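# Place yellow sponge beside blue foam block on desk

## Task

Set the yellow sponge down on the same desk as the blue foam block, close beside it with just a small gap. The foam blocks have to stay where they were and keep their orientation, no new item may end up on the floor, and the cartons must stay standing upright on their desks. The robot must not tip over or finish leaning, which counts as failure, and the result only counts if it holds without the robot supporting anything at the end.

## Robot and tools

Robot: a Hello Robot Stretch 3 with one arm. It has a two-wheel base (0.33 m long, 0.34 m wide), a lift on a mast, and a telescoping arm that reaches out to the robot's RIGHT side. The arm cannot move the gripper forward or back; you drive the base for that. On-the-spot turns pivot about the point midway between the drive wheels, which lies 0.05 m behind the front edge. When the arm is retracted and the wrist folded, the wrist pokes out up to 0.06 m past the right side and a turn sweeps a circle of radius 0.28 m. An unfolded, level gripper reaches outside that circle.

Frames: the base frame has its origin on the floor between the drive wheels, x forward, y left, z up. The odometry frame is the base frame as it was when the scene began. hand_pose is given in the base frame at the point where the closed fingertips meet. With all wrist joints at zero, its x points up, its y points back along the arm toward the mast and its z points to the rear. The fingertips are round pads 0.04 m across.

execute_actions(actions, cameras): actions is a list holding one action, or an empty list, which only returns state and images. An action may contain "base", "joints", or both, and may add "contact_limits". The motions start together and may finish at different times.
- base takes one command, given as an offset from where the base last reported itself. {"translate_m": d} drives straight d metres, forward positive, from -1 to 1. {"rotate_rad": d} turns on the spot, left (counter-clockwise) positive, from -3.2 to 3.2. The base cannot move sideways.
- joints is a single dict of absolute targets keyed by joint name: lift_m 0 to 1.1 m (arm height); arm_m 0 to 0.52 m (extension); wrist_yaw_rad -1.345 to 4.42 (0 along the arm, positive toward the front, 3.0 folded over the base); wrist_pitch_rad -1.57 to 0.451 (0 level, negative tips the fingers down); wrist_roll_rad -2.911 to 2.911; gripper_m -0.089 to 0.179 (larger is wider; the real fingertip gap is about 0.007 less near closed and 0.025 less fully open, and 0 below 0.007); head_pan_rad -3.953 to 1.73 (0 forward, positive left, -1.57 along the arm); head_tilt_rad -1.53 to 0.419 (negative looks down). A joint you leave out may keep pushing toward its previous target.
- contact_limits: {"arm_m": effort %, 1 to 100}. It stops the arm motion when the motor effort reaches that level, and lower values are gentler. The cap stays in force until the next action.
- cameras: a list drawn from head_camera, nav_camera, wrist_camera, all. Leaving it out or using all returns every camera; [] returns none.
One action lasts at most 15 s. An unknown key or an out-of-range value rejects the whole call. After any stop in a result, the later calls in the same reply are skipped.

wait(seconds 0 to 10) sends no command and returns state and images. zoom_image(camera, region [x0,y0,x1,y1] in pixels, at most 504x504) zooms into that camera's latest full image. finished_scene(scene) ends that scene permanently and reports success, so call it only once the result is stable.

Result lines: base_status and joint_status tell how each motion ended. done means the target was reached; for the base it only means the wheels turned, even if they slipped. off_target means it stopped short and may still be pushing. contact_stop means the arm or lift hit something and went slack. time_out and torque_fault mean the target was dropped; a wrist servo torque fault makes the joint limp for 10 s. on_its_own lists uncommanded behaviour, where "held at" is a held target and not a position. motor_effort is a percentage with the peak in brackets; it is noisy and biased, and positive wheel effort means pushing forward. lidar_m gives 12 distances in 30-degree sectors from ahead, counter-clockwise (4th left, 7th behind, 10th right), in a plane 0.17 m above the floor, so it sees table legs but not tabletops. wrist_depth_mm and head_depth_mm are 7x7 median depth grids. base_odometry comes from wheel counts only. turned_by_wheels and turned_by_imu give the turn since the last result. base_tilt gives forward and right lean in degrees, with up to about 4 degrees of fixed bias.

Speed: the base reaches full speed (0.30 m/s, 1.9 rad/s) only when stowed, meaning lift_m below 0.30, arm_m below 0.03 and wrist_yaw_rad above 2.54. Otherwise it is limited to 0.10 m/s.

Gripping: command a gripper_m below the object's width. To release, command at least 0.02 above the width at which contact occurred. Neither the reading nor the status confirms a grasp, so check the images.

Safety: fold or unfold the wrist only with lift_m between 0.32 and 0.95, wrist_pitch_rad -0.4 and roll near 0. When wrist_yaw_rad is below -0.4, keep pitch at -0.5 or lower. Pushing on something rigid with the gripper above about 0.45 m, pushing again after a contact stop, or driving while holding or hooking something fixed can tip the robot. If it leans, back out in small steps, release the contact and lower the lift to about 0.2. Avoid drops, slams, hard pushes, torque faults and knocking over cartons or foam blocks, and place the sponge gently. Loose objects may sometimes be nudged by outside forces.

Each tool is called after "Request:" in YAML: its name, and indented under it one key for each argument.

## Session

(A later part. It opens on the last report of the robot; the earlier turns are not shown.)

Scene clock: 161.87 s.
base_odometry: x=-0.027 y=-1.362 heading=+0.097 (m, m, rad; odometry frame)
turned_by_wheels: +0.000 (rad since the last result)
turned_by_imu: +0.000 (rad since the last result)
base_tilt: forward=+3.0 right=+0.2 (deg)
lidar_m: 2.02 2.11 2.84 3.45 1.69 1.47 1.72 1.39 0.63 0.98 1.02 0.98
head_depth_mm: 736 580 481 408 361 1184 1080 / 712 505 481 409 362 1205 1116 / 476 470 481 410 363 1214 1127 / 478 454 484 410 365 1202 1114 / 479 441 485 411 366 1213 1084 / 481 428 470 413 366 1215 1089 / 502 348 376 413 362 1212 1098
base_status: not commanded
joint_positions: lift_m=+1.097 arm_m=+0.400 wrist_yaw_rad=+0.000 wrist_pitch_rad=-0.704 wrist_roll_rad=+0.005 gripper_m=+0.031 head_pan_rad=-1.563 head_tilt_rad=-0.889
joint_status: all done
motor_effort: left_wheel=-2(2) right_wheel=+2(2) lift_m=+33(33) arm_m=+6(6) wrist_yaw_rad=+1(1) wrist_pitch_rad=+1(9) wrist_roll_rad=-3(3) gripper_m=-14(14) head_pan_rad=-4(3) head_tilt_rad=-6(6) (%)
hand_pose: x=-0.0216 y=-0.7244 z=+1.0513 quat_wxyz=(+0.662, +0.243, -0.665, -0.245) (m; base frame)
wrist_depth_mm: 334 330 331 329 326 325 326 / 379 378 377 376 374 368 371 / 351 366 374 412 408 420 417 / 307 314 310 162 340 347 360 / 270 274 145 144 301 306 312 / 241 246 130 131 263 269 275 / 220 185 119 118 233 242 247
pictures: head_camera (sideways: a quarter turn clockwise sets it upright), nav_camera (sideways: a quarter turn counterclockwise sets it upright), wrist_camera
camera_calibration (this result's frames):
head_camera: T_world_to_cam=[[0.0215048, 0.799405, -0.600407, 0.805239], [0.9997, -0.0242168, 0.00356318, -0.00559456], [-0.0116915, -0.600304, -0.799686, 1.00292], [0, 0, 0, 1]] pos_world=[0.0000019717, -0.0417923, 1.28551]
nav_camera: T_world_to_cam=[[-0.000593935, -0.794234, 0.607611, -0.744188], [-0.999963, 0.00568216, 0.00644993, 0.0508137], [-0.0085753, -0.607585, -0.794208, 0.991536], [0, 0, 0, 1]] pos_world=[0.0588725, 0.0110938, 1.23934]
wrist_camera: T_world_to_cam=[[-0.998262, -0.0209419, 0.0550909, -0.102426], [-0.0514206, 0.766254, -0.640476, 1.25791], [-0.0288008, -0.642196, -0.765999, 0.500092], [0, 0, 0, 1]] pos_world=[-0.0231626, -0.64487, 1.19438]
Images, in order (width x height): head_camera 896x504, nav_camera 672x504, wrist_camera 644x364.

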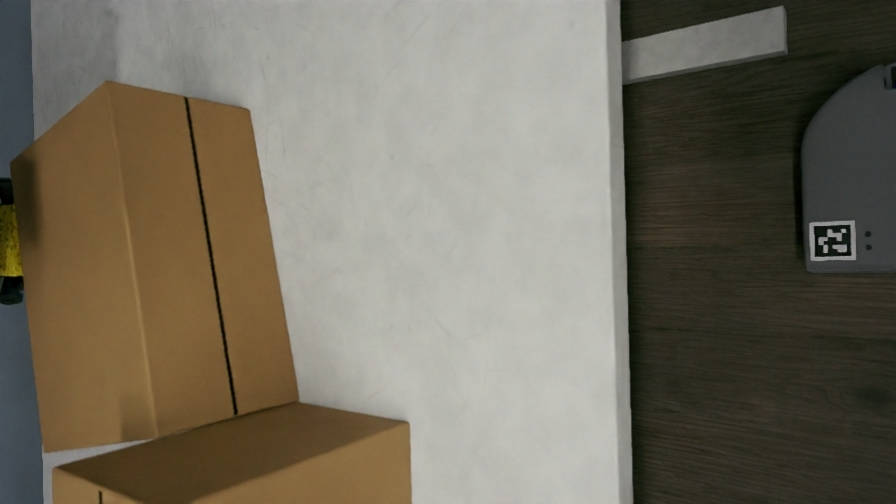

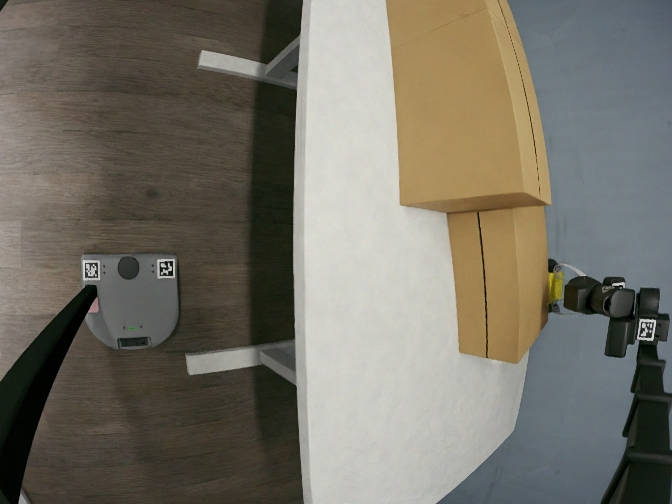

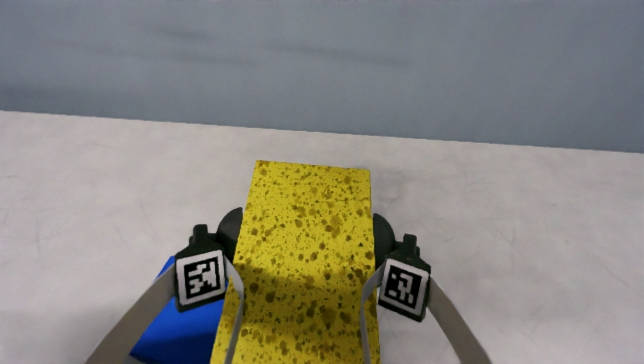

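Now hooked behind the carton; pull it.

Request:
execute_actions:
  actions:
    - {"joints":{"arm_m":0.1}}
  cameras: []

Request:
execute_actions:
  actions:
    - {"joints":{"arm_m":0.3}}

Scene clock: 166.10 s.
base_odometry: x=-0.027 y=-1.362 heading=+0.097 (m, m, rad; odometry frame)
turned_by_wheels: +0.000 (rad since the last result)
turned_by_imu: +0.000 (rad since the last result)
base_tilt: forward=+3.0 right=+0.2 (deg)
lidar_m: 2.02 2.11 2.85 3.46 1.69 1.47 1.71 1.39 0.63 0.98 1.02 0.99
head_depth_mm: 681 580 307 - 328 1179 1079 / 685 582 308 - 329 1208 1119 / - - 309 - 330 1206 1127 / - 350 309 - 331 1204 1122 / 747 572 310 - 332 1212 1082 / 751 591 311 - 333 1214 1092 / 726 346 312 - 346 1216 1095
base_status: not commanded
joint_positions: lift_m=+1.097 arm_m=+0.100 wrist_yaw_rad=+0.000 wrist_pitch_rad=-0.707 wrist_roll_rad=+0.004 gripper_m=+0.031 head_pan_rad=-1.563 head_tilt_rad=-0.889
joint_status: all done
motor_effort: left_wheel=-1(2) right_wheel=+1(2) lift_m=+33(33) arm_m=-5(7) wrist_yaw_rad=+1(1) wrist_pitch_rad=+3(3) wrist_roll_rad=-2(3) gripper_m=-14(13) head_pan_rad=-3(4) head_tilt_rad=-6(6) (%)
hand_pose: x=-0.0216 y=-0.4245 z=+1.0506 quat_wxyz=(+0.662, +0.244, -0.664, -0.246) (m; base frame)
wrist_depth_mm: 508 528 545 587 601 609 615 / 416 428 400 447 481 503 533 / 353 359 370 387 404 414 428 / 306 312 312 162 340 354 361 / 182 277 145 144 303 304 311 / 184 238 129 131 264 270 276 / 182 220 119 118 233 243 247
pictures: none
No camera images: the call's "cameras" was empty. Leave "cameras" out to get every camera's image.

Scene clock: 168.80 s.
base_odometry: x=-0.027 y=-1.362 heading=+0.097 (m, m, rad; odometry frame)
turned_by_wheels: +0.000 (rad since the last result)
turned_by_imu: +0.000 (rad since the last result)
base_tilt: forward=+3.0 right=+0.3 (deg)
lidar_m: 2.02 2.11 2.85 3.44 1.69 1.48 1.72 1.39 0.63 0.98 1.01 0.99
head_depth_mm: 737 581 308 - 328 1180 1079 / 739 582 308 - 329 1202 1121 / 688 584 309 - 330 1215 1130 / 493 586 310 - 331 1207 1119 / 750 589 310 - 331 1213 1086 / 749 591 311 - 332 1206 1089 / 727 347 312 - 347 1210 1091
base_status: not commanded
joint_positions: lift_m=+1.097 arm_m=+0.300 wrist_yaw_rad=+0.000 wrist_pitch_rad=-0.712 wrist_roll_rad=+0.004 gripper_m=+0.031 head_pan_rad=-1.563 head_tilt_rad=-0.889
joint_status: all done
motor_effort: left_wheel=-2(2) right_wheel=+1(2) lift_m=+33(33) arm_m=+7(7) wrist_yaw_rad=+1(1) wrist_pitch_rad=+4(5) wrist_roll_rad=-2(2) gripper_m=-14(13) head_pan_rad=-3(4) head_tilt_rad=-6(6) (%)
hand_pose: x=-0.0216 y=-0.6229 z=+1.0498 quat_wxyz=(+0.662, +0.246, -0.664, -0.247) (m; base frame)
wrist_depth_mm: 436 430 429 429 427 427 424 / 411 429 438 462 473 473 486 / 348 357 369 382 394 404 421 / 302 311 253 162 336 349 359 / 269 274 145 144 302 304 309 / 241 246 130 131 265 269 275 / 218 222 120 118 230 241 245
pictures: head_camera (sideways: a quarter turn clockwise sets it upright), nav_camera (sideways: a quarter turn counterclockwise sets it upright), wrist_camera
camera_calibration (this result's frames):
head_camera: T_world_to_cam=[[0.0215126, 0.799422, -0.600385, 0.80521], [0.9997, -0.0242268, 0.0035623, -0.0055934], [-0.0116976, -0.600282, -0.799703, 1.00294], [0, 0, 0, 1]] pos_world=[0.0000015547, -0.0417918, 1.28551]
nav_camera: T_world_to_cam=[[-0.000601666, -0.794251, 0.607589, -0.74416], [-0.999963, 0.00569187, 0.0064503, 0.0508132], [-0.00858148, -0.607563, -0.794225, 0.991558], [0, 0, 0, 1]] pos_world=[0.0588726, 0.0110951, 1.23934]
wrist_camera: T_world_to_cam=[[-0.998165, -0.0225186, 0.0562036, -0.102364], [-0.0531089, 0.771396, -0.634136, 1.17568], [-0.0290753, -0.635957, -0.771176, 0.573502], [0, 0, 0, 1]] pos_world=[-0.0230627, -0.544493, 1.19356]
Images, in order (width x height): head_camera 896x504, nav_camera 672x504, wrist_camera 644x364.

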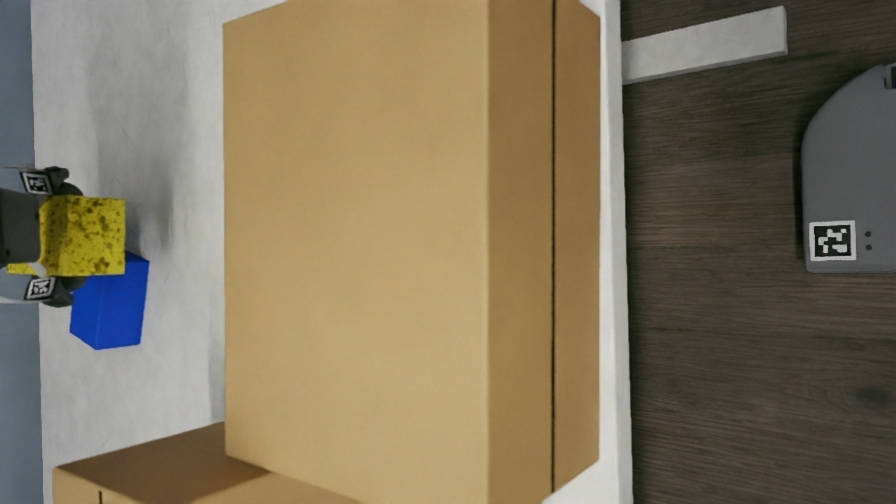

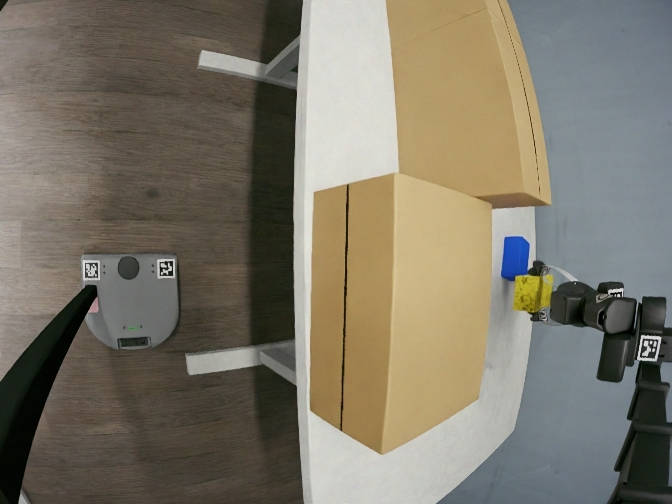

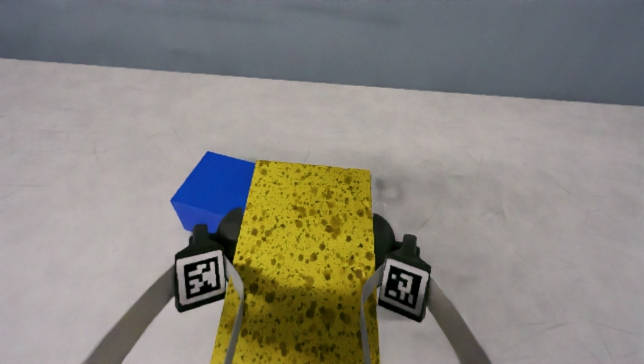

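Request:
execute_actions:
  actions:
    - {"base":{"translate_m":0.06},"joints":{"wrist_pitch_rad":-1.2,"arm_m":0.38,"head_tilt_rad":-0.6}}
  cameras: []

Request:
execute_actions:
  actions:
    - {"joints":{"wrist_pitch_rad":-1.5,"arm_m":0.46}}
  cameras: ["head_camera","wrist_camera"]

Scene clock: 173.73 s.
base_odometry: x=+0.033 y=-1.356 heading=+0.097 (m, m, rad; odometry frame)
turned_by_wheels: +0.000 (rad since the last result)
turned_by_imu: +0.000 (rad since the last result)
base_tilt: forward=+3.0 right=+0.2 (deg)
lidar_m: 1.96 2.05 2.77 3.44 2.52 1.53 1.77 1.39 0.67 0.98 1.02 0.93
head_depth_mm: 807 894 752 364 297 - 312 / 786 886 759 365 298 - 313 / - 887 722 367 299 - 313 / 793 - 683 369 300 - 314 / 791 880 733 357 301 - 315 / 788 883 374 346 399 371 330 / 787 884 376 345 410 371 330
base_status: done
joint_positions: lift_m=+1.097 arm_m=+0.380 wrist_yaw_rad=+0.000 wrist_pitch_rad=-1.202 wrist_roll_rad=+0.004 gripper_m=+0.031 head_pan_rad=-1.563 head_tilt_rad=-0.606
joint_status: all done
motor_effort: left_wheel=-1(4) right_wheel=+1(5) lift_m=+33(33) arm_m=+7(7) wrist_yaw_rad=+0(0) wrist_pitch_rad=+1(5) wrist_roll_rad=-2(2) gripper_m=-14(14) head_pan_rad=-5(4) head_tilt_rad=+3(28) (%)
hand_pose: x=-0.0217 y=-0.5945 z=+0.9877 quat_wxyz=(+0.582, +0.399, -0.584, -0.401) (m; base frame)
wrist_depth_mm: 225 229 231 185 243 246 248 / 218 220 220 179 229 235 240 / 210 213 216 213 223 228 231 / 203 206 208 162 216 220 223 / 196 200 145 144 210 211 214 / 190 192 130 131 203 204 208 / 185 187 119 118 193 199 201
pictures: none
No camera images: the call's "cameras" was empty. Leave "cameras" out to get every camera's image.

Scene clock: 175.53 s.
base_odometry: x=+0.033 y=-1.356 heading=+0.097 (m, m, rad; odometry frame)
turned_by_wheels: +0.000 (rad since the last result)
turned_by_imu: +0.000 (rad since the last result)
base_tilt: forward=+3.0 right=+0.2 (deg)
lidar_m: 1.97 2.05 2.76 3.43 2.52 1.53 1.77 1.39 0.66 0.98 1.01 0.94
head_depth_mm: 809 893 754 363 298 - 313 / 798 892 759 366 299 - 313 / 818 888 744 367 299 - 313 / 794 - 704 370 301 - 314 / 793 883 735 358 301 - 315 / 790 880 375 346 401 366 330 / 787 881 376 345 409 371 331
base_status: not commanded
joint_positions: lift_m=+1.097 arm_m=+0.459 wrist_yaw_rad=+0.000 wrist_pitch_rad=-1.523 wrist_roll_rad=+0.004 gripper_m=+0.031 head_pan_rad=-1.563 head_tilt_rad=-0.606
joint_status: all done
motor_effort: left_wheel=-2(2) right_wheel=+2(2) lift_m=+33(33) arm_m=+8(14) wrist_yaw_rad=+0(1) wrist_pitch_rad=+9(15) wrist_roll_rad=-2(2) gripper_m=-13(14) head_pan_rad=-3(4) head_tilt_rad=+3(4) (%)
hand_pose: x=-0.0216 y=-0.5926 z=+0.9783 quat_wxyz=(+0.511, +0.487, -0.512, -0.489) (m; base frame)
wrist_depth_mm: 176 177 137 138 140 184 185 / 180 181 181 141 185 187 189 / 182 183 186 187 189 191 193 / 186 187 188 144 193 195 197 / 190 192 139 139 197 198 201 / 193 195 132 133 201 203 205 / 197 199 130 127 205 207 209
pictures: head_camera (sideways: a quarter turn clockwise sets it upright), wrist_camera
camera_calibration (this result's frames):
head_camera: T_world_to_cam=[[0.0230204, 0.599924, -0.799726, 1.06498], [0.999683, -0.0219719, 0.0122938, -0.0169637], [-0.0101962, -0.799755, -0.60024, 0.74351], [0, 0, 0, 1]] pos_world=[0.0000229485, -0.0446534, 1.29818]
wrist_camera: T_world_to_cam=[[-0.998205, -0.0555696, 0.0223336, -0.0840978], [-0.0524312, 0.991078, 0.122537, 0.496962], [-0.0289437, 0.121146, -0.992213, 1.20255], [0, 0, 0, 1]] pos_world=[-0.0230843, -0.642885, 1.13417]
Images, in order (width x height): head_camera 896x504, wrist_camera 644x364.

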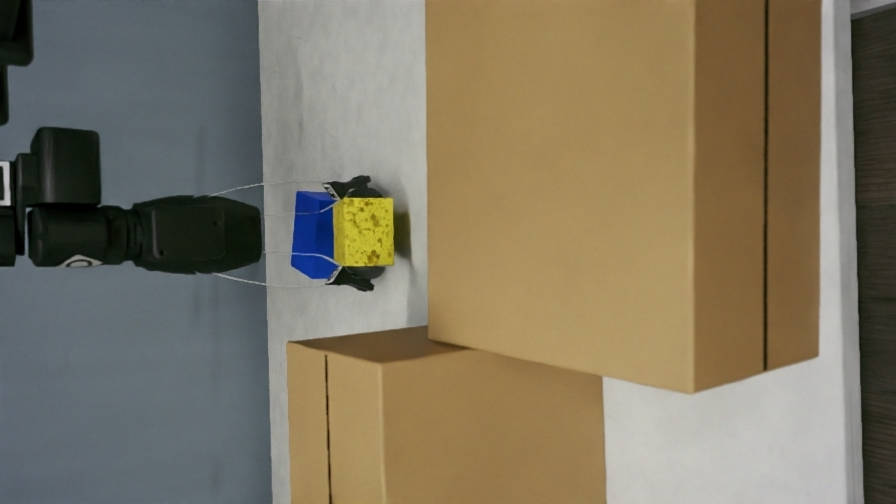

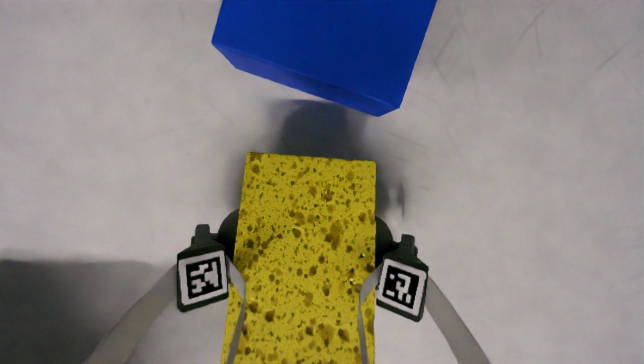

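Request:
execute_actions:
  actions:
    - {"joints":{"arm_m":0.472}}
  cameras: []

Request:
execute_actions:
  actions:
    - {"joints":{"gripper_m":0.11}}
  cameras: []

Request:
execute_actions:
  actions:
    - {"joints":{"arm_m":0.36}}
  cameras: []

Request:
execute_actions:
  actions:
    - {"base":{"translate_m":-0.04},"joints":{"head_tilt_rad":-1.0}}
  cameras: []

Request:
execute_actions:
  actions:
    - {"joints":{"arm_m":0.23}}
  cameras: ["head_camera","nav_camera"]

Scene clock: 178.30 s.
base_odometry: x=+0.033 y=-1.356 heading=+0.097 (m, m, rad; odometry frame)
turned_by_wheels: +0.000 (rad since the last result)
turned_by_imu: +0.000 (rad since the last result)
base_tilt: forward=+3.0 right=+0.2 (deg)
lidar_m: 1.96 2.05 2.77 3.45 2.51 1.53 1.77 1.39 0.66 0.98 1.01 0.94
head_depth_mm: 814 892 755 365 298 - 313 / 799 888 759 366 299 - 313 / 817 888 762 367 300 - 313 / 803 - 702 370 301 - 314 / 790 886 734 358 303 - 315 / 792 883 374 347 401 366 330 / 790 885 377 346 410 372 330
base_status: not commanded
joint_positions: lift_m=+1.097 arm_m=+0.471 wrist_yaw_rad=+0.000 wrist_pitch_rad=-1.557 wrist_roll_rad=+0.004 gripper_m=+0.031 head_pan_rad=-1.563 head_tilt_rad=-0.606
joint_status: all done
motor_effort: left_wheel=-2(1) right_wheel=+2(1) lift_m=+33(33) arm_m=+10(9) wrist_yaw_rad=+1(1) wrist_pitch_rad=+24(25) wrist_roll_rad=-2(2) gripper_m=-13(13) head_pan_rad=-3(3) head_tilt_rad=+3(3) (%)
hand_pose: x=-0.0216 y=-0.5957 z=+0.9789 quat_wxyz=(+0.502, +0.496, -0.504, -0.498) (m; base frame)
wrist_depth_mm: 173 174 135 135 136 181 183 / 177 179 180 139 181 185 187 / 181 183 186 186 187 190 191 / 186 187 188 145 192 195 196 / 191 192 139 138 197 200 202 / 196 196 132 133 202 205 209 / 202 203 127 127 208 210 213
pictures: none
No camera images: the call's "cameras" was empty. Leave "cameras" out to get every camera's image.

Scene clock: 180.17 s.
base_odometry: x=+0.033 y=-1.356 heading=+0.097 (m, m, rad; odometry frame)
turned_by_wheels: +0.000 (rad since the last result)
turned_by_imu: +0.000 (rad since the last result)
base_tilt: forward=+2.9 right=+0.2 (deg)
lidar_m: 1.96 2.05 2.76 3.44 2.53 1.52 1.77 1.39 0.66 0.98 1.02 0.93
head_depth_mm: 809 892 753 364 297 - 312 / 797 888 759 365 298 - 313 / 821 889 727 368 299 - 313 / 799 - 700 368 301 - 314 / 792 885 773 357 302 - 315 / 788 884 374 345 400 372 330 / 787 880 377 345 408 372 331
base_status: not commanded
joint_positions: lift_m=+1.097 arm_m=+0.472 wrist_yaw_rad=+0.000 wrist_pitch_rad=-1.502 wrist_roll_rad=+0.004 gripper_m=+0.110 head_pan_rad=-1.563 head_tilt_rad=-0.606
joint_status: all done
motor_effort: left_wheel=-1(2) right_wheel=+1(2) lift_m=+33(33) arm_m=+6(10) wrist_yaw_rad=+1(1) wrist_pitch_rad=+1(25) wrist_roll_rad=-2(2) gripper_m=+0(79) head_pan_rad=-3(4) head_tilt_rad=+3(4) (%)
hand_pose: x=-0.0216 y=-0.6103 z=+0.9781 quat_wxyz=(+0.516, +0.481, -0.518, -0.484) (m; base frame)
wrist_depth_mm: 178 179 139 139 141 186 188 / 180 182 141 141 143 189 191 / 183 184 186 182 190 191 194 / 185 187 188 146 194 196 196 / 189 190 148 148 196 199 201 / 192 191 172 150 200 201 204 / 193 196 195 153 203 206 208
pictures: none
No camera images: the call's "cameras" was empty. Leave "cameras" out to get every camera's image.

Scene clock: 182.23 s.
base_odometry: x=+0.033 y=-1.356 heading=+0.097 (m, m, rad; odometry frame)
turned_by_wheels: +0.000 (rad since the last result)
turned_by_imu: +0.000 (rad since the last result)
base_tilt: forward=+3.0 right=+0.3 (deg)
lidar_m: 1.96 2.05 2.76 3.45 2.52 1.52 1.78 1.39 0.66 0.98 1.02 0.94
head_depth_mm: 811 899 755 364 298 - 313 / 785 891 756 365 298 - 312 / - 890 724 366 299 - 313 / 793 870 670 369 301 - 314 / 793 884 734 358 302 - 315 / 789 885 374 346 400 371 329 / 788 883 376 344 409 372 331
base_status: not commanded
joint_positions: lift_m=+1.097 arm_m=+0.360 wrist_yaw_rad=+0.000 wrist_pitch_rad=-1.501 wrist_roll_rad=+0.004 gripper_m=+0.110 head_pan_rad=-1.563 head_tilt_rad=-0.606
joint_status: all done
motor_effort: left_wheel=-1(1) right_wheel=+1(1) lift_m=+33(33) arm_m=-4(6) wrist_yaw_rad=+0(1) wrist_pitch_rad=+0(0) wrist_roll_rad=-2(2) gripper_m=+0(0) head_pan_rad=-4(4) head_tilt_rad=+3(3) (%)
hand_pose: x=-0.0216 y=-0.4992 z=+0.9781 quat_wxyz=(+0.516, +0.481, -0.518, -0.484) (m; base frame)
wrist_depth_mm: 177 178 180 139 184 186 187 / 180 182 182 142 188 189 192 / 182 185 186 144 190 192 194 / 187 188 190 191 193 195 198 / 188 189 193 194 196 199 201 / 192 194 196 198 201 201 203 / - 175 199 201 204 205 208
pictures: none
No camera images: the call's "cameras" was empty. Leave "cameras" out to get every camera's image.

Scene clock: 183.57 s.
base_odometry: x=-0.007 y=-1.360 heading=+0.096 (m, m, rad; odometry frame)
turned_by_wheels: +0.000 (rad since the last result)
turned_by_imu: +0.000 (rad since the last result)
base_tilt: forward=+3.0 right=+0.2 (deg)
lidar_m: 2.00 2.08 2.82 3.35 2.47 1.49 1.73 1.39 0.64 0.98 1.01 0.97
head_depth_mm: 591 317 288 301 1244 1167 1080 / 594 318 285 302 1259 1188 - / 611 318 286 302 1271 1201 - / 546 319 287 303 1278 1194 - / 566 319 287 304 1273 1181 1079 / 599 321 287 304 1249 1191 1081 / 297 320 376 369 1251 1188 1086
base_status: done
joint_positions: lift_m=+1.097 arm_m=+0.360 wrist_yaw_rad=+0.000 wrist_pitch_rad=-1.501 wrist_roll_rad=+0.004 gripper_m=+0.110 head_pan_rad=-1.563 head_tilt_rad=-0.987
joint_status: all done
motor_effort: left_wheel=-1(6) right_wheel=+1(4) lift_m=+33(33) arm_m=-4(4) wrist_yaw_rad=+0(0) wrist_pitch_rad=+0(0) wrist_roll_rad=-2(2) gripper_m=+1(0) head_pan_rad=-4(4) head_tilt_rad=-7(34) (%)
hand_pose: x=-0.0216 y=-0.4992 z=+0.9781 quat_wxyz=(+0.516, +0.481, -0.518, -0.484) (m; base frame)
wrist_depth_mm: 177 178 138 182 185 187 188 / 181 181 140 184 188 189 191 / 183 185 143 188 191 192 194 / 187 187 189 191 193 196 197 / 189 191 193 194 197 199 201 / 191 192 197 197 199 202 203 / - 196 199 201 203 205 208
pictures: none
No camera images: the call's "cameras" was empty. Leave "cameras" out to get every camera's image.

Scene clock: 185.77 s.
base_odometry: x=-0.007 y=-1.360 heading=+0.096 (m, m, rad; odometry frame)
turned_by_wheels: +0.000 (rad since the last result)
turned_by_imu: +0.000 (rad since the last result)
base_tilt: forward=+3.0 right=+0.3 (deg)
lidar_m: 2.00 2.09 2.82 3.35 2.46 1.49 1.74 1.39 0.64 0.98 1.01 0.97
head_depth_mm: 591 317 288 291 1249 1158 1071 / 591 317 286 289 1256 1191 - / 563 318 286 - 1266 1196 - / - 319 286 - 1273 1195 - / 552 320 287 - 1270 1184 1081 / 597 320 288 - 1258 1190 1076 / 297 322 384 370 1248 1189 1074
base_status: not commanded
joint_positions: lift_m=+1.097 arm_m=+0.230 wrist_yaw_rad=+0.000 wrist_pitch_rad=-1.495 wrist_roll_rad=+0.004 gripper_m=+0.110 head_pan_rad=-1.563 head_tilt_rad=-0.988
joint_status: all done
motor_effort: left_wheel=-1(1) right_wheel=+1(1) lift_m=+33(33) arm_m=-4(3) wrist_yaw_rad=+1(0) wrist_pitch_rad=-2(3) wrist_roll_rad=-2(2) gripper_m=+0(0) head_pan_rad=-4(4) head_tilt_rad=-7(7) (%)
hand_pose: x=-0.0216 y=-0.3707 z=+0.9781 quat_wxyz=(+0.518, +0.480, -0.519, -0.482) (m; base frame)
wrist_depth_mm: 180 180 181 184 186 188 190 / 181 182 184 186 188 190 192 / 150 185 187 190 191 194 194 / 152 188 189 192 194 195 198 / 154 189 193 195 196 200 200 / 143 162 158 165 169 195 203 / - 111 115 118 121 125 131
pictures: head_camera (sideways: a quarter turn clockwise sets it upright), nav_camera (sideways: a quarter turn counterclockwise sets it upright)
camera_calibration (this result's frames):
head_camera: T_world_to_cam=[[0.0211594, 0.85462, -0.518822, 0.698955], [0.9997, -0.0244971, 0.000418828, -0.0015007], [-0.0123517, -0.518675, -0.854882, 1.07467], [0, 0, 0, 1]] pos_world=[-0.0000151409, -0.0399707, 1.28135]
nav_camera: T_world_to_cam=[[-0.000242595, -0.850185, 0.526484, -0.6385], [-0.999957, 0.00506693, 0.00772149, 0.0491591], [-0.00923235, -0.52646, -0.85015, 1.06426], [0, 0, 0, 1]] pos_world=[0.0588278, 0.0172009, 1.24056]
Images, in order (width x height): head_camera 896x504, nav_camera 672x504.

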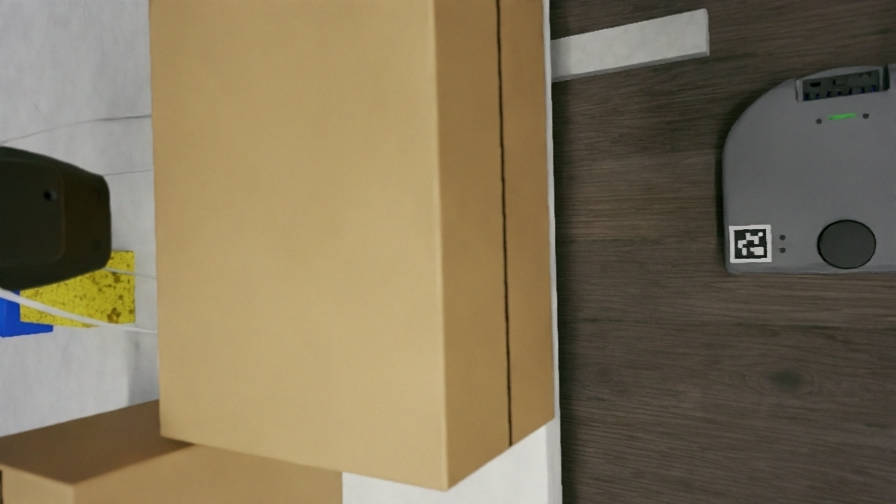

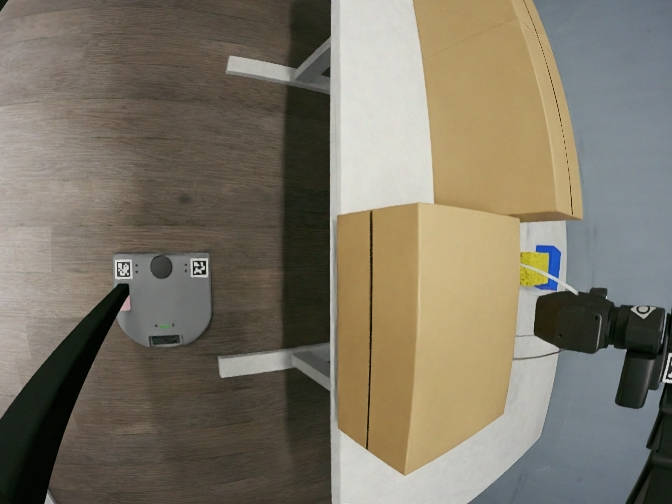

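Request:
execute_actions:
  actions:
    - {"joints":{"arm_m":0.165}}
  cameras: []

Request:
execute_actions:
  actions:
    - {"joints":{"arm_m":0.2,"wrist_pitch_rad":0}}
  cameras: []

Request:
execute_actions:
  actions:
    - {"base":{"rotate_rad":-0.45},"joints":{"arm_m":0.1,"wrist_yaw_rad":1.0}}
  cameras: []

Request:
execute_actions:
  actions:
    - {"base":{"translate_m":-0.42},"joints":{"wrist_roll_rad":1.57,"gripper_m":0.179,"wrist_yaw_rad":1.57}}
  cameras: []

Request:
execute_actions:
  actions:
    - {"base":{"rotate_rad":0.45}}
  cameras: []

Request:
execute_actions:
  actions:
    - {"base":{"translate_m":-0.1},"joints":{"head_pan_rad":-0.9,"head_tilt_rad":-0.7}}
  cameras: []

Request:
execute_actions:
  actions:
    - {"joints":{"lift_m":0.897,"arm_m":0.15}}

Scene clock: 191.70 s.
base_odometry: x=-0.007 y=-1.360 heading=+0.096 (m, m, rad; odometry frame)
turned_by_wheels: +0.000 (rad since the last result)
turned_by_imu: +0.000 (rad since the last result)
base_tilt: forward=+3.0 right=+0.3 (deg)
lidar_m: 2.00 2.08 2.81 3.38 2.46 1.49 1.74 1.39 0.64 0.97 1.02 0.97
head_depth_mm: 589 499 288 - - 1149 1076 / 592 499 285 - - 1182 - / - 479 286 - - 1183 - / - 480 286 - - 1162 - / 554 501 286 - - 1161 1080 / 599 439 287 - - 1160 1076 / 297 331 384 - - 1189 1081
base_status: not commanded
joint_positions: lift_m=+1.097 arm_m=+0.165 wrist_yaw_rad=+0.000 wrist_pitch_rad=-1.493 wrist_roll_rad=+0.004 gripper_m=+0.110 head_pan_rad=-1.563 head_tilt_rad=-0.988
joint_status: all done
motor_effort: left_wheel=-1(1) right_wheel=+1(1) lift_m=+33(33) arm_m=-4(6) wrist_yaw_rad=+0(0) wrist_pitch_rad=-3(4) wrist_roll_rad=-2(2) gripper_m=+0(0) head_pan_rad=-4(3) head_tilt_rad=-6(6) (%)
hand_pose: x=-0.0216 y=-0.3063 z=+0.9781 quat_wxyz=(+0.518, +0.479, -0.520, -0.481) (m; base frame)
wrist_depth_mm: 147 181 182 185 185 188 190 / 148 184 186 186 189 192 192 / 150 184 187 189 191 193 195 / 155 188 190 192 194 197 199 / 190 192 192 195 197 199 202 / 191 162 158 165 169 196 204 / - 111 115 118 121 126 130
pictures: none
No camera images: the call's "cameras" was empty. Leave "cameras" out to get every camera's image.

Scene clock: 193.30 s.
base_odometry: x=-0.007 y=-1.360 heading=+0.096 (m, m, rad; odometry frame)
turned_by_wheels: +0.000 (rad since the last result)
turned_by_imu: +0.000 (rad since the last result)
base_tilt: forward=+2.9 right=+0.3 (deg)
lidar_m: 2.00 2.09 2.82 3.36 2.46 1.49 1.74 1.39 0.64 0.98 1.01 0.97
head_depth_mm: 591 498 287 - - 1153 1075 / 592 500 285 - - 1176 - / 593 500 286 - - 1179 - / 544 501 286 - - 1161 - / 553 503 287 - - 1158 1077 / 598 439 288 - - 1161 1080 / 297 332 383 - - 1186 1077
base_status: not commanded
joint_positions: lift_m=+1.097 arm_m=+0.200 wrist_yaw_rad=+0.000 wrist_pitch_rad=-0.023 wrist_roll_rad=+0.004 gripper_m=+0.110 head_pan_rad=-1.563 head_tilt_rad=-0.988
joint_status: all done
motor_effort: left_wheel=-1(1) right_wheel=+1(1) lift_m=+33(33) arm_m=+6(9) wrist_yaw_rad=+1(1) wrist_pitch_rad=+9(9) wrist_roll_rad=-2(2) gripper_m=+0(0) head_pan_rad=-4(3) head_tilt_rad=-7(7) (%)
hand_pose: x=-0.0215 y=-0.6002 z=+1.2054 quat_wxyz=(+0.706, +0.008, -0.708, -0.009) (m; base frame)
wrist_depth_mm: 490 497 499 507 506 523 517 / 495 509 514 510 521 533 532 / 520 520 535 535 547 544 557 / 533 540 546 550 549 568 567 / 547 549 559 569 573 585 590 / 572 567 572 593 592 595 600 / 459 454 470 475 488 511 564
pictures: none
No camera images: the call's "cameras" was empty. Leave "cameras" out to get every camera's image.

Scene clock: 195.27 s.
base_odometry: x=-0.007 y=-1.360 heading=-0.353 (m, m, rad; odometry frame)
turned_by_wheels: -0.450 (rad since the last result)
turned_by_imu: -0.448 (rad since the last result)
base_tilt: forward=+3.0 right=+0.2 (deg)
lidar_m: 0.97 2.00 2.14 2.88 3.82 2.37 1.49 1.74 1.30 0.64 0.98 1.04
head_depth_mm: 592 498 429 1381 1300 1183 1075 / 589 498 439 - 1255 1187 - / 579 500 286 - 791 1203 - / 593 501 286 - - 1183 - / 580 504 287 - - 1146 1086 / 582 504 287 - - 1138 1080 / 599 503 288 - - - 1085
base_status: done
joint_positions: lift_m=+1.097 arm_m=+0.100 wrist_yaw_rad=+0.998 wrist_pitch_rad=-0.023 wrist_roll_rad=+0.004 gripper_m=+0.110 head_pan_rad=-1.563 head_tilt_rad=-0.988
joint_status: all done
motor_effort: left_wheel=+2(7) right_wheel=-2(4) lift_m=+33(33) arm_m=-3(2) wrist_yaw_rad=+2(3) wrist_pitch_rad=+10(9) wrist_roll_rad=-2(2) gripper_m=+0(0) head_pan_rad=-3(4) head_tilt_rad=-7(7) (%)
hand_pose: x=+0.1935 y=-0.3839 z=+1.2056 quat_wxyz=(+0.624, +0.346, -0.618, +0.331) (m; base frame)
wrist_depth_mm: - - 899 731 649 572 502 / - - 906 773 675 573 511 / - - 939 795 658 592 524 / - - 970 813 668 601 529 / 375 905 901 798 717 621 542 / 253 272 605 631 654 610 548 / 202 204 452 480 443 510 533
pictures: none
No camera images: the call's "cameras" was empty. Leave "cameras" out to get every camera's image.

Scene clock: 200.40 s.
base_odometry: x=-0.401 y=-1.215 heading=-0.353 (m, m, rad; odometry frame)
turned_by_wheels: +0.000 (rad since the last result)
turned_by_imu: +0.000 (rad since the last result)
base_tilt: forward=+2.9 right=+0.2 (deg)
lidar_m: 1.39 2.39 2.49 3.40 3.64 1.34 1.07 1.36 1.44 1.19 0.70 1.23
head_depth_mm: 1449 1788 1657 1454 1300 1179 1077 / 1371 1664 1656 1460 1308 1191 - / 1316 1545 1654 1466 1308 1194 - / 1221 1436 1626 1478 1298 1203 - / 1145 515 1578 1461 1302 1180 1074 / 568 502 455 1419 1306 1180 1083 / 562 505 444 1463 1321 1189 1081
base_status: done
joint_positions: lift_m=+1.097 arm_m=+0.100 wrist_yaw_rad=+1.568 wrist_pitch_rad=-0.022 wrist_roll_rad=+1.566 gripper_m=+0.179 head_pan_rad=-1.563 head_tilt_rad=-0.988
joint_status: all done
motor_effort: left_wheel=+2(4) right_wheel=-2(5) lift_m=+33(33) arm_m=-4(5) wrist_yaw_rad=+2(4) wrist_pitch_rad=+9(9) wrist_roll_rad=+2(3) gripper_m=+1(85) head_pan_rad=-4(3) head_tilt_rad=-7(6) (%)
hand_pose: x=+0.2343 y=-0.2460 z=+1.2053 quat_wxyz=(+0.010, +0.706, -0.708, -0.006) (m; base frame)
wrist_depth_mm: - - - - 818 432 289 / - - - - 796 422 285 / - - - - 612 345 281 / - - - - 399 319 278 / - - - - 387 302 304 / - - - - 378 - - / - - - - - - -
pictures: none
No camera images: the call's "cameras" was empty. Leave "cameras" out to get every camera's image.

Scene clock: 202.07 s.
base_odometry: x=-0.401 y=-1.215 heading=+0.097 (m, m, rad; odometry frame)
turned_by_wheels: +0.450 (rad since the last result)
turned_by_imu: +0.448 (rad since the last result)
base_tilt: forward=+2.9 right=+0.1 (deg)
lidar_m: 2.39 2.47 2.98 3.59 1.31 1.07 1.36 1.41 1.21 0.70 1.20 1.39
head_depth_mm: 1084 1259 1561 1456 1295 1178 1074 / 594 498 461 1458 1301 1184 - / 577 500 461 1461 1301 1197 - / 595 501 459 1413 1293 1199 - / 599 503 459 1469 1311 1194 1079 / 567 503 461 1476 1311 1190 1080 / 563 504 463 1476 1302 1191 1084
base_status: done
joint_positions: lift_m=+1.097 arm_m=+0.100 wrist_yaw_rad=+1.569 wrist_pitch_rad=-0.022 wrist_roll_rad=+1.566 gripper_m=+0.179 head_pan_rad=-1.563 head_tilt_rad=-0.988
joint_status: not commanded
motor_effort: left_wheel=-1(6) right_wheel=+1(4) lift_m=+33(33) arm_m=-4(4) wrist_yaw_rad=+1(3) wrist_pitch_rad=+9(10) wrist_roll_rad=+2(2) gripper_m=+1(1) head_pan_rad=-4(4) head_tilt_rad=-7(7) (%)
hand_pose: x=+0.2343 y=-0.2457 z=+1.2054 quat_wxyz=(+0.010, +0.706, -0.708, -0.006) (m; base frame)
wrist_depth_mm: - - - - 512 230 157 / - - - - 779 227 154 / - - - - 884 220 153 / - - - - - - 158 / - - - - - - - / - - - - - - - / - - - - - - -
pictures: none
No camera images: the call's "cameras" was empty. Leave "cameras" out to get every camera's image.

Scene clock: 204.00 s.
base_odometry: x=-0.500 y=-1.225 heading=+0.096 (m, m, rad; odometry frame)
turned_by_wheels: +0.000 (rad since the last result)
turned_by_imu: +0.000 (rad since the last result)
base_tilt: forward=+3.0 right=+0.3 (deg)
lidar_m: 2.48 2.58 3.42 3.60 1.78 0.99 1.26 1.30 1.21 0.70 1.21 1.48
head_depth_mm: 968 - 579 491 1052 1236 1125 / 1047 877 625 492 1515 1293 1109 / 1111 822 631 527 1515 1299 1123 / 1174 829 552 1704 1525 1293 1125 / 1226 706 470 1741 1529 1296 1129 / 691 577 454 1771 1541 1309 1131 / 701 581 505 1753 1548 1304 1134
base_status: done
joint_positions: lift_m=+1.097 arm_m=+0.100 wrist_yaw_rad=+1.569 wrist_pitch_rad=-0.022 wrist_roll_rad=+1.566 gripper_m=+0.179 head_pan_rad=-0.907 head_tilt_rad=-0.705
joint_status: all done
motor_effort: left_wheel=-2(7) right_wheel=+1(3) lift_m=+33(33) arm_m=-3(5) wrist_yaw_rad=+1(1) wrist_pitch_rad=+9(9) wrist_roll_rad=+2(2) gripper_m=+0(1) head_pan_rad=+5(45) head_tilt_rad=+3(26) (%)
hand_pose: x=+0.2343 y=-0.2457 z=+1.2054 quat_wxyz=(+0.010, +0.706, -0.708, -0.006) (m; base frame)
wrist_depth_mm: - - - - 470 241 242 / - - - - 425 247 248 / - - - - 411 253 256 / - - - - - - - / - - - - - - - / - - - - - - - / - - - - - - -
pictures: none
No camera images: the call's "cameras" was empty. Leave "cameras" out to get every camera's image.

Scene clock: 206.67 s.
base_odometry: x=-0.500 y=-1.225 heading=+0.096 (m, m, rad; odometry frame)
turned_by_wheels: +0.000 (rad since the last result)
turned_by_imu: +0.000 (rad since the last result)
base_tilt: forward=+2.9 right=+0.2 (deg)
lidar_m: 2.48 2.58 3.46 3.62 1.79 1.00 1.26 1.30 1.20 0.70 1.20 1.47
head_depth_mm: 986 861 626 522 - 1223 1123 / 1047 870 627 508 1477 1293 1102 / 1111 824 660 525 1490 1295 1123 / 1177 831 563 1695 1508 1305 1132 / 1230 705 474 1760 1518 1298 1128 / 690 577 453 1772 1539 1308 1129 / 701 581 503 1748 1530 1303 1136
base_status: not commanded
joint_positions: lift_m=+0.898 arm_m=+0.150 wrist_yaw_rad=+1.569 wrist_pitch_rad=-0.021 wrist_roll_rad=+1.567 gripper_m=+0.179 head_pan_rad=-0.907 head_tilt_rad=-0.705
joint_status: all done
motor_effort: left_wheel=-2(2) right_wheel=+1(1) lift_m=+9(30) arm_m=+7(6) wrist_yaw_rad=+1(2) wrist_pitch_rad=+9(10) wrist_roll_rad=+2(2) gripper_m=+0(0) head_pan_rad=+5(4) head_tilt_rad=+2(3) (%)
hand_pose: x=+0.2343 y=-0.2950 z=+1.0066 quat_wxyz=(+0.010, +0.706, -0.708, -0.006) (m; base frame)
wrist_depth_mm: - - - 230 194 102 69 / - - - 237 187 100 68 / - - - 243 240 105 68 / - - - 249 - - - / - - - - - - - / - - - - - - - / - - - - - - -
pictures: head_camera (sideways: a quarter turn clockwise sets it upright), nav_camera (sideways: a quarter turn counterclockwise sets it upright), wrist_camera
camera_calibration (this result's frames):
head_camera: T_world_to_cam=[[-0.394644, 0.549321, -0.736548, 0.985178], [0.806145, 0.591645, 0.00931762, -0.0119071], [0.440893, -0.590087, -0.676321, 0.839727], [0, 0, 0, 1]] pos_world=[0.0281636, -0.0386225, 1.29367]
nav_camera: T_world_to_cam=[[0.407298, -0.531495, 0.742712, -0.922725], [-0.796367, -0.604801, 0.00391831, 0.0528664], [0.44711, -0.593068, -0.669599, 0.826705], [0, 0, 0, 1]] pos_world=[0.0482967, 0.0318418, 1.23867]
wrist_camera: T_world_to_cam=[[-0.0412175, -0.0655295, -0.996999, 0.986224], [-0.168719, 0.983974, -0.0576983, 0.418502], [0.984802, 0.165834, -0.051613, 0.0308203], [0, 0, 0, 1]] pos_world=[0.0809069, -0.352279, 1.009]
Images, in order (width x height): head_camera 896x504, nav_camera 672x504, wrist_camera 644x364.

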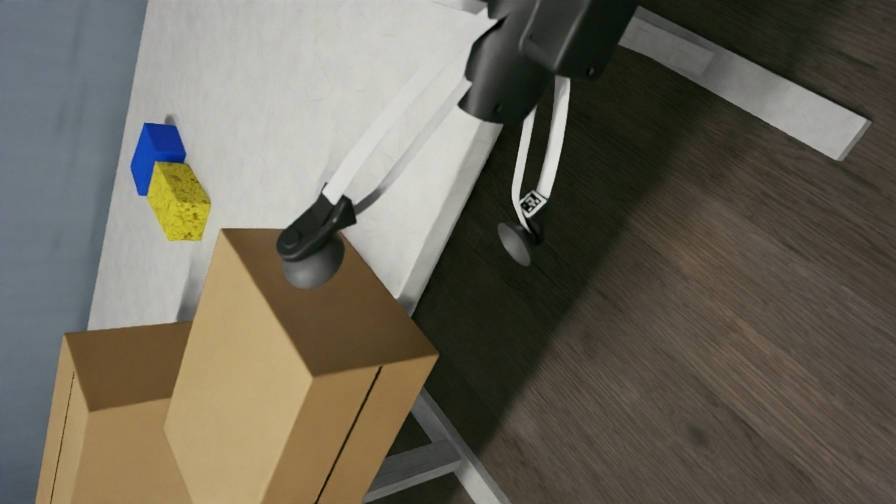

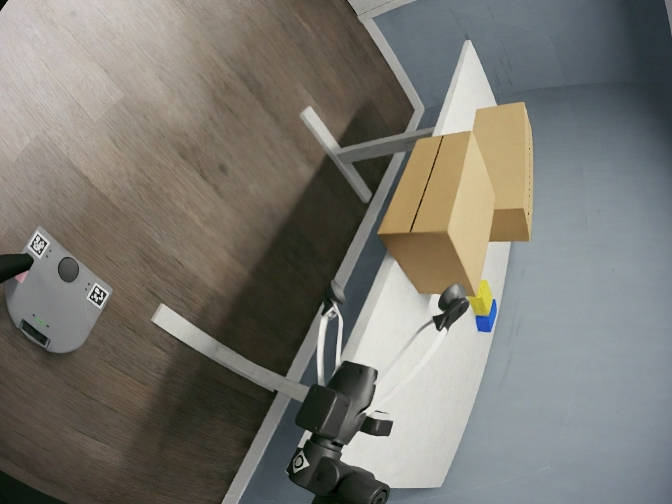

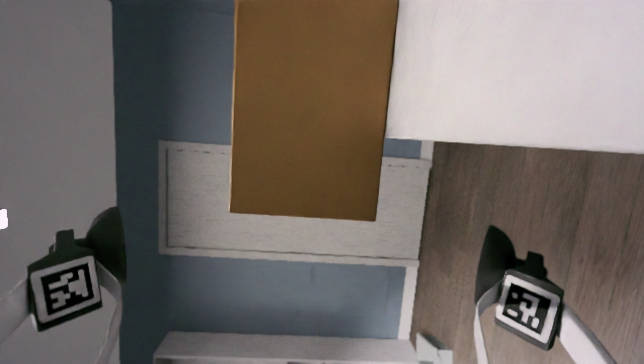

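Request:
execute_actions:
  actions:
    - {"base":{"translate_m":0.16},"joints":{"arm_m":0.17}}
  cameras: []

Request:
execute_actions:
  actions:
    - {"joints":{"gripper_m":0.06}}
  cameras: []

Request:
execute_actions:
  actions:
    - {"base":{"translate_m":-0.08},"joints":{"lift_m":1.0}}
  cameras: []

Request:
execute_actions:
  actions:
    - {"joints":{"wrist_roll_rad":0,"arm_m":0.35}}
  cameras: ["head_camera","nav_camera"]

Scene clock: 211.53 s.
base_odometry: x=-0.341 y=-1.209 heading=+0.096 (m, m, rad; odometry frame)
turned_by_wheels: +0.000 (rad since the last result)
turned_by_imu: +0.000 (rad since the last result)
base_tilt: forward=+3.0 right=+0.2 (deg)
lidar_m: 2.32 2.41 2.94 3.60 2.05 1.13 1.42 1.47 1.21 0.70 1.20 1.34
head_depth_mm: 987 808 623 521 1448 1284 1099 / 1048 778 443 486 1485 1286 1128 / 1112 867 409 415 1532 1292 1126 / 1130 598 396 425 1520 1300 1126 / 1188 586 430 487 1542 1299 1130 / 689 670 462 1708 1535 1305 1136 / 704 763 699 1829 1534 1305 1134
base_status: done
joint_positions: lift_m=+0.898 arm_m=+0.170 wrist_yaw_rad=+1.569 wrist_pitch_rad=-0.019 wrist_roll_rad=+1.567 gripper_m=+0.179 head_pan_rad=-0.907 head_tilt_rad=-0.705
joint_status: all done
motor_effort: left_wheel=-2(4) right_wheel=+2(5) lift_m=+9(9) arm_m=+6(7) wrist_yaw_rad=+2(1) wrist_pitch_rad=+8(9) wrist_roll_rad=+1(2) gripper_m=-1(0) head_pan_rad=+4(4) head_tilt_rad=+3(3) (%)
hand_pose: x=+0.2344 y=-0.3149 z=+1.0074 quat_wxyz=(+0.008, +0.707, -0.708, -0.005) (m; base frame)
wrist_depth_mm: - 87 88 89 90 91 69 / - 90 90 91 93 93 69 / - 92 93 94 95 95 68 / - 95 96 97 98 97 67 / - 98 98 100 102 - 73 / - 101 102 103 105 106 - / - 104 105 107 108 - -
pictures: none
No camera images: the call's "cameras" was empty. Leave "cameras" out to get every camera's image.

Scene clock: 213.20 s.
base_odometry: x=-0.341 y=-1.209 heading=+0.096 (m, m, rad; odometry frame)
turned_by_wheels: +0.000 (rad since the last result)
turned_by_imu: +0.000 (rad since the last result)
base_tilt: forward=+3.0 right=+0.1 (deg)
lidar_m: 2.33 2.41 2.93 3.61 2.05 1.13 1.42 1.47 1.20 0.70 1.20 1.34
head_depth_mm: 983 808 624 523 1431 1296 1104 / 1055 783 463 507 1502 1286 1124 / 1115 873 426 464 1527 1293 1126 / 1122 594 406 423 1537 1301 1127 / 1200 574 430 493 1534 1300 1125 / 687 658 472 1710 1527 1309 1129 / 704 764 687 1824 1537 1306 1138
base_status: not commanded
joint_positions: lift_m=+0.898 arm_m=+0.170 wrist_yaw_rad=+1.570 wrist_pitch_rad=-0.015 wrist_roll_rad=+1.567 gripper_m=+0.061 head_pan_rad=-0.907 head_tilt_rad=-0.705
joint_status: all done
motor_effort: left_wheel=-2(2) right_wheel=+2(2) lift_m=+9(9) arm_m=+6(6) wrist_yaw_rad=+1(1) wrist_pitch_rad=+6(8) wrist_roll_rad=+2(2) gripper_m=-28(100) head_pan_rad=+4(4) head_tilt_rad=+3(3) (%)
hand_pose: x=+0.2345 y=-0.3149 z=+1.0082 quat_wxyz=(+0.007, +0.707, -0.708, -0.004) (m; base frame)
wrist_depth_mm: - - 103 104 105 104 70 / - - 107 108 109 102 69 / - - 112 112 114 100 68 / - - 116 117 119 98 68 / - - 121 123 124 - 74 / - 127 126 128 130 - - / - - 133 135 - - -
pictures: none
No camera images: the call's "cameras" was empty. Leave "cameras" out to get every camera's image.

Scene clock: 214.97 s.
base_odometry: x=-0.421 y=-1.217 heading=+0.096 (m, m, rad; odometry frame)
turned_by_wheels: +0.000 (rad since the last result)
turned_by_imu: +0.000 (rad since the last result)
base_tilt: forward=+3.0 right=+0.3 (deg)
lidar_m: 2.40 2.48 3.02 3.16 1.30 1.06 1.34 1.38 1.21 0.70 1.21 1.41
head_depth_mm: 987 859 - 476 1441 1247 1110 / 1042 388 563 492 1514 1291 1113 / 1098 349 380 511 1533 1297 1128 / 1159 322 352 1698 1530 1292 1128 / 1192 356 399 1792 1521 1298 1122 / 688 388 459 1830 1533 1305 1129 / 703 432 698 1727 1552 1304 1129
base_status: done
joint_positions: lift_m=+0.999 arm_m=+0.170 wrist_yaw_rad=+1.570 wrist_pitch_rad=-0.035 wrist_roll_rad=+1.572 gripper_m=+0.070 head_pan_rad=-0.907 head_tilt_rad=-0.705
joint_status: all done
on_its_own: gripper_m is held at +0.070, not at your +0.060, by its stall guard, which is still easing
motor_effort: left_wheel=-1(6) right_wheel=+2(3) lift_m=+40(43) arm_m=+7(7) wrist_yaw_rad=+1(1) wrist_pitch_rad=+15(16) wrist_roll_rad=-1(2) gripper_m=-6(29) head_pan_rad=+4(4) head_tilt_rad=+3(3) (%)
hand_pose: x=+0.2339 y=-0.3149 z=+1.1044 quat_wxyz=(+0.013, +0.707, -0.707, -0.013) (m; base frame)
wrist_depth_mm: - - 104 105 106 213 176 / - - 108 109 110 223 174 / - - 112 113 114 221 172 / - - 117 118 119 - 186 / - - 122 123 124 - - / - 128 127 129 129 - - / - - 133 134 136 - -
pictures: none
No camera images: the call's "cameras" was empty. Leave "cameras" out to get every camera's image.

Scene clock: 217.53 s.
base_odometry: x=-0.421 y=-1.217 heading=+0.096 (m, m, rad; odometry frame)
turned_by_wheels: +0.000 (rad since the last result)
turned_by_imu: +0.000 (rad since the last result)
base_tilt: forward=+3.0 right=+0.2 (deg)
lidar_m: 2.41 2.49 3.01 3.17 1.29 1.06 1.34 1.39 1.21 0.70 1.21 1.40
head_depth_mm: 976 490 628 491 1440 1251 1109 / 437 432 605 492 1509 1293 1108 / 402 447 585 527 1519 1289 1119 / 438 488 566 1684 1523 1302 1129 / 1203 530 598 1823 1524 1292 1133 / 690 689 664 1840 1529 1305 1132 / 705 766 726 1737 1538 1304 1130
base_status: not commanded
joint_positions: lift_m=+0.999 arm_m=+0.350 wrist_yaw_rad=+1.571 wrist_pitch_rad=-0.036 wrist_roll_rad=+0.006 gripper_m=+0.081 head_pan_rad=-0.907 head_tilt_rad=-0.705
joint_status: all done
on_its_own: gripper_m is held at +0.080, not at your +0.060, by its stall guard, which is still easing
motor_effort: left_wheel=-1(2) right_wheel=+1(1) lift_m=+40(40) arm_m=+6(7) wrist_yaw_rad=+0(6) wrist_pitch_rad=+16(16) wrist_roll_rad=-3(8) gripper_m=-20(26) head_pan_rad=+4(4) head_tilt_rad=+2(3) (%)
hand_pose: x=+0.2338 y=-0.4947 z=+1.1046 quat_wxyz=(+0.508, +0.510, -0.492, +0.489) (m; base frame)
wrist_depth_mm: - - 179 179 - - 758 / - - 165 167 173 - 738 / - - 153 155 160 - 719 / - - 143 146 150 - 717 / - - 135 137 139 719 676 / - 126 127 129 131 389 387 / - - 122 124 125 328 347
pictures: head_camera (sideways: a quarter turn clockwise sets it upright), nav_camera (sideways: a quarter turn counterclockwise sets it upright)
camera_calibration (this result's frames):
head_camera: T_world_to_cam=[[-0.394525, 0.549069, -0.736799, 0.985505], [0.806088, 0.591722, 0.009329, -0.0119215], [0.441102, -0.590245, -0.676047, 0.839369], [0, 0, 0, 1]] pos_world=[0.0281691, -0.0386229, 1.29368]
nav_camera: T_world_to_cam=[[0.407176, -0.53124, 0.742962, -0.923049], [-0.796313, -0.604873, 0.00391303, 0.0528729], [0.447318, -0.593223, -0.669323, 0.826344], [0, 0, 0, 1]] pos_world=[0.0483083, 0.0318271, 1.23867]
Images, in order (width x height): head_camera 896x504, nav_camera 672x504.

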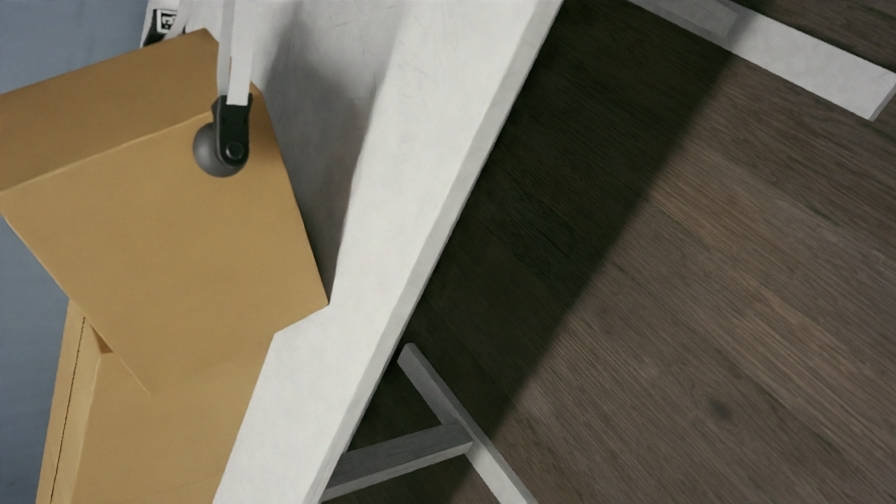

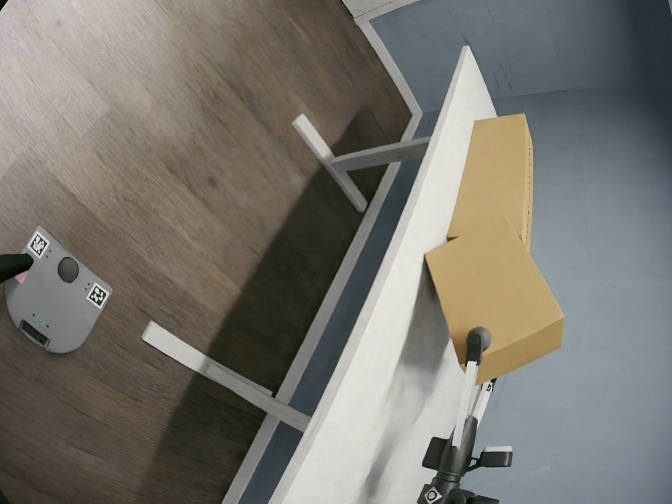

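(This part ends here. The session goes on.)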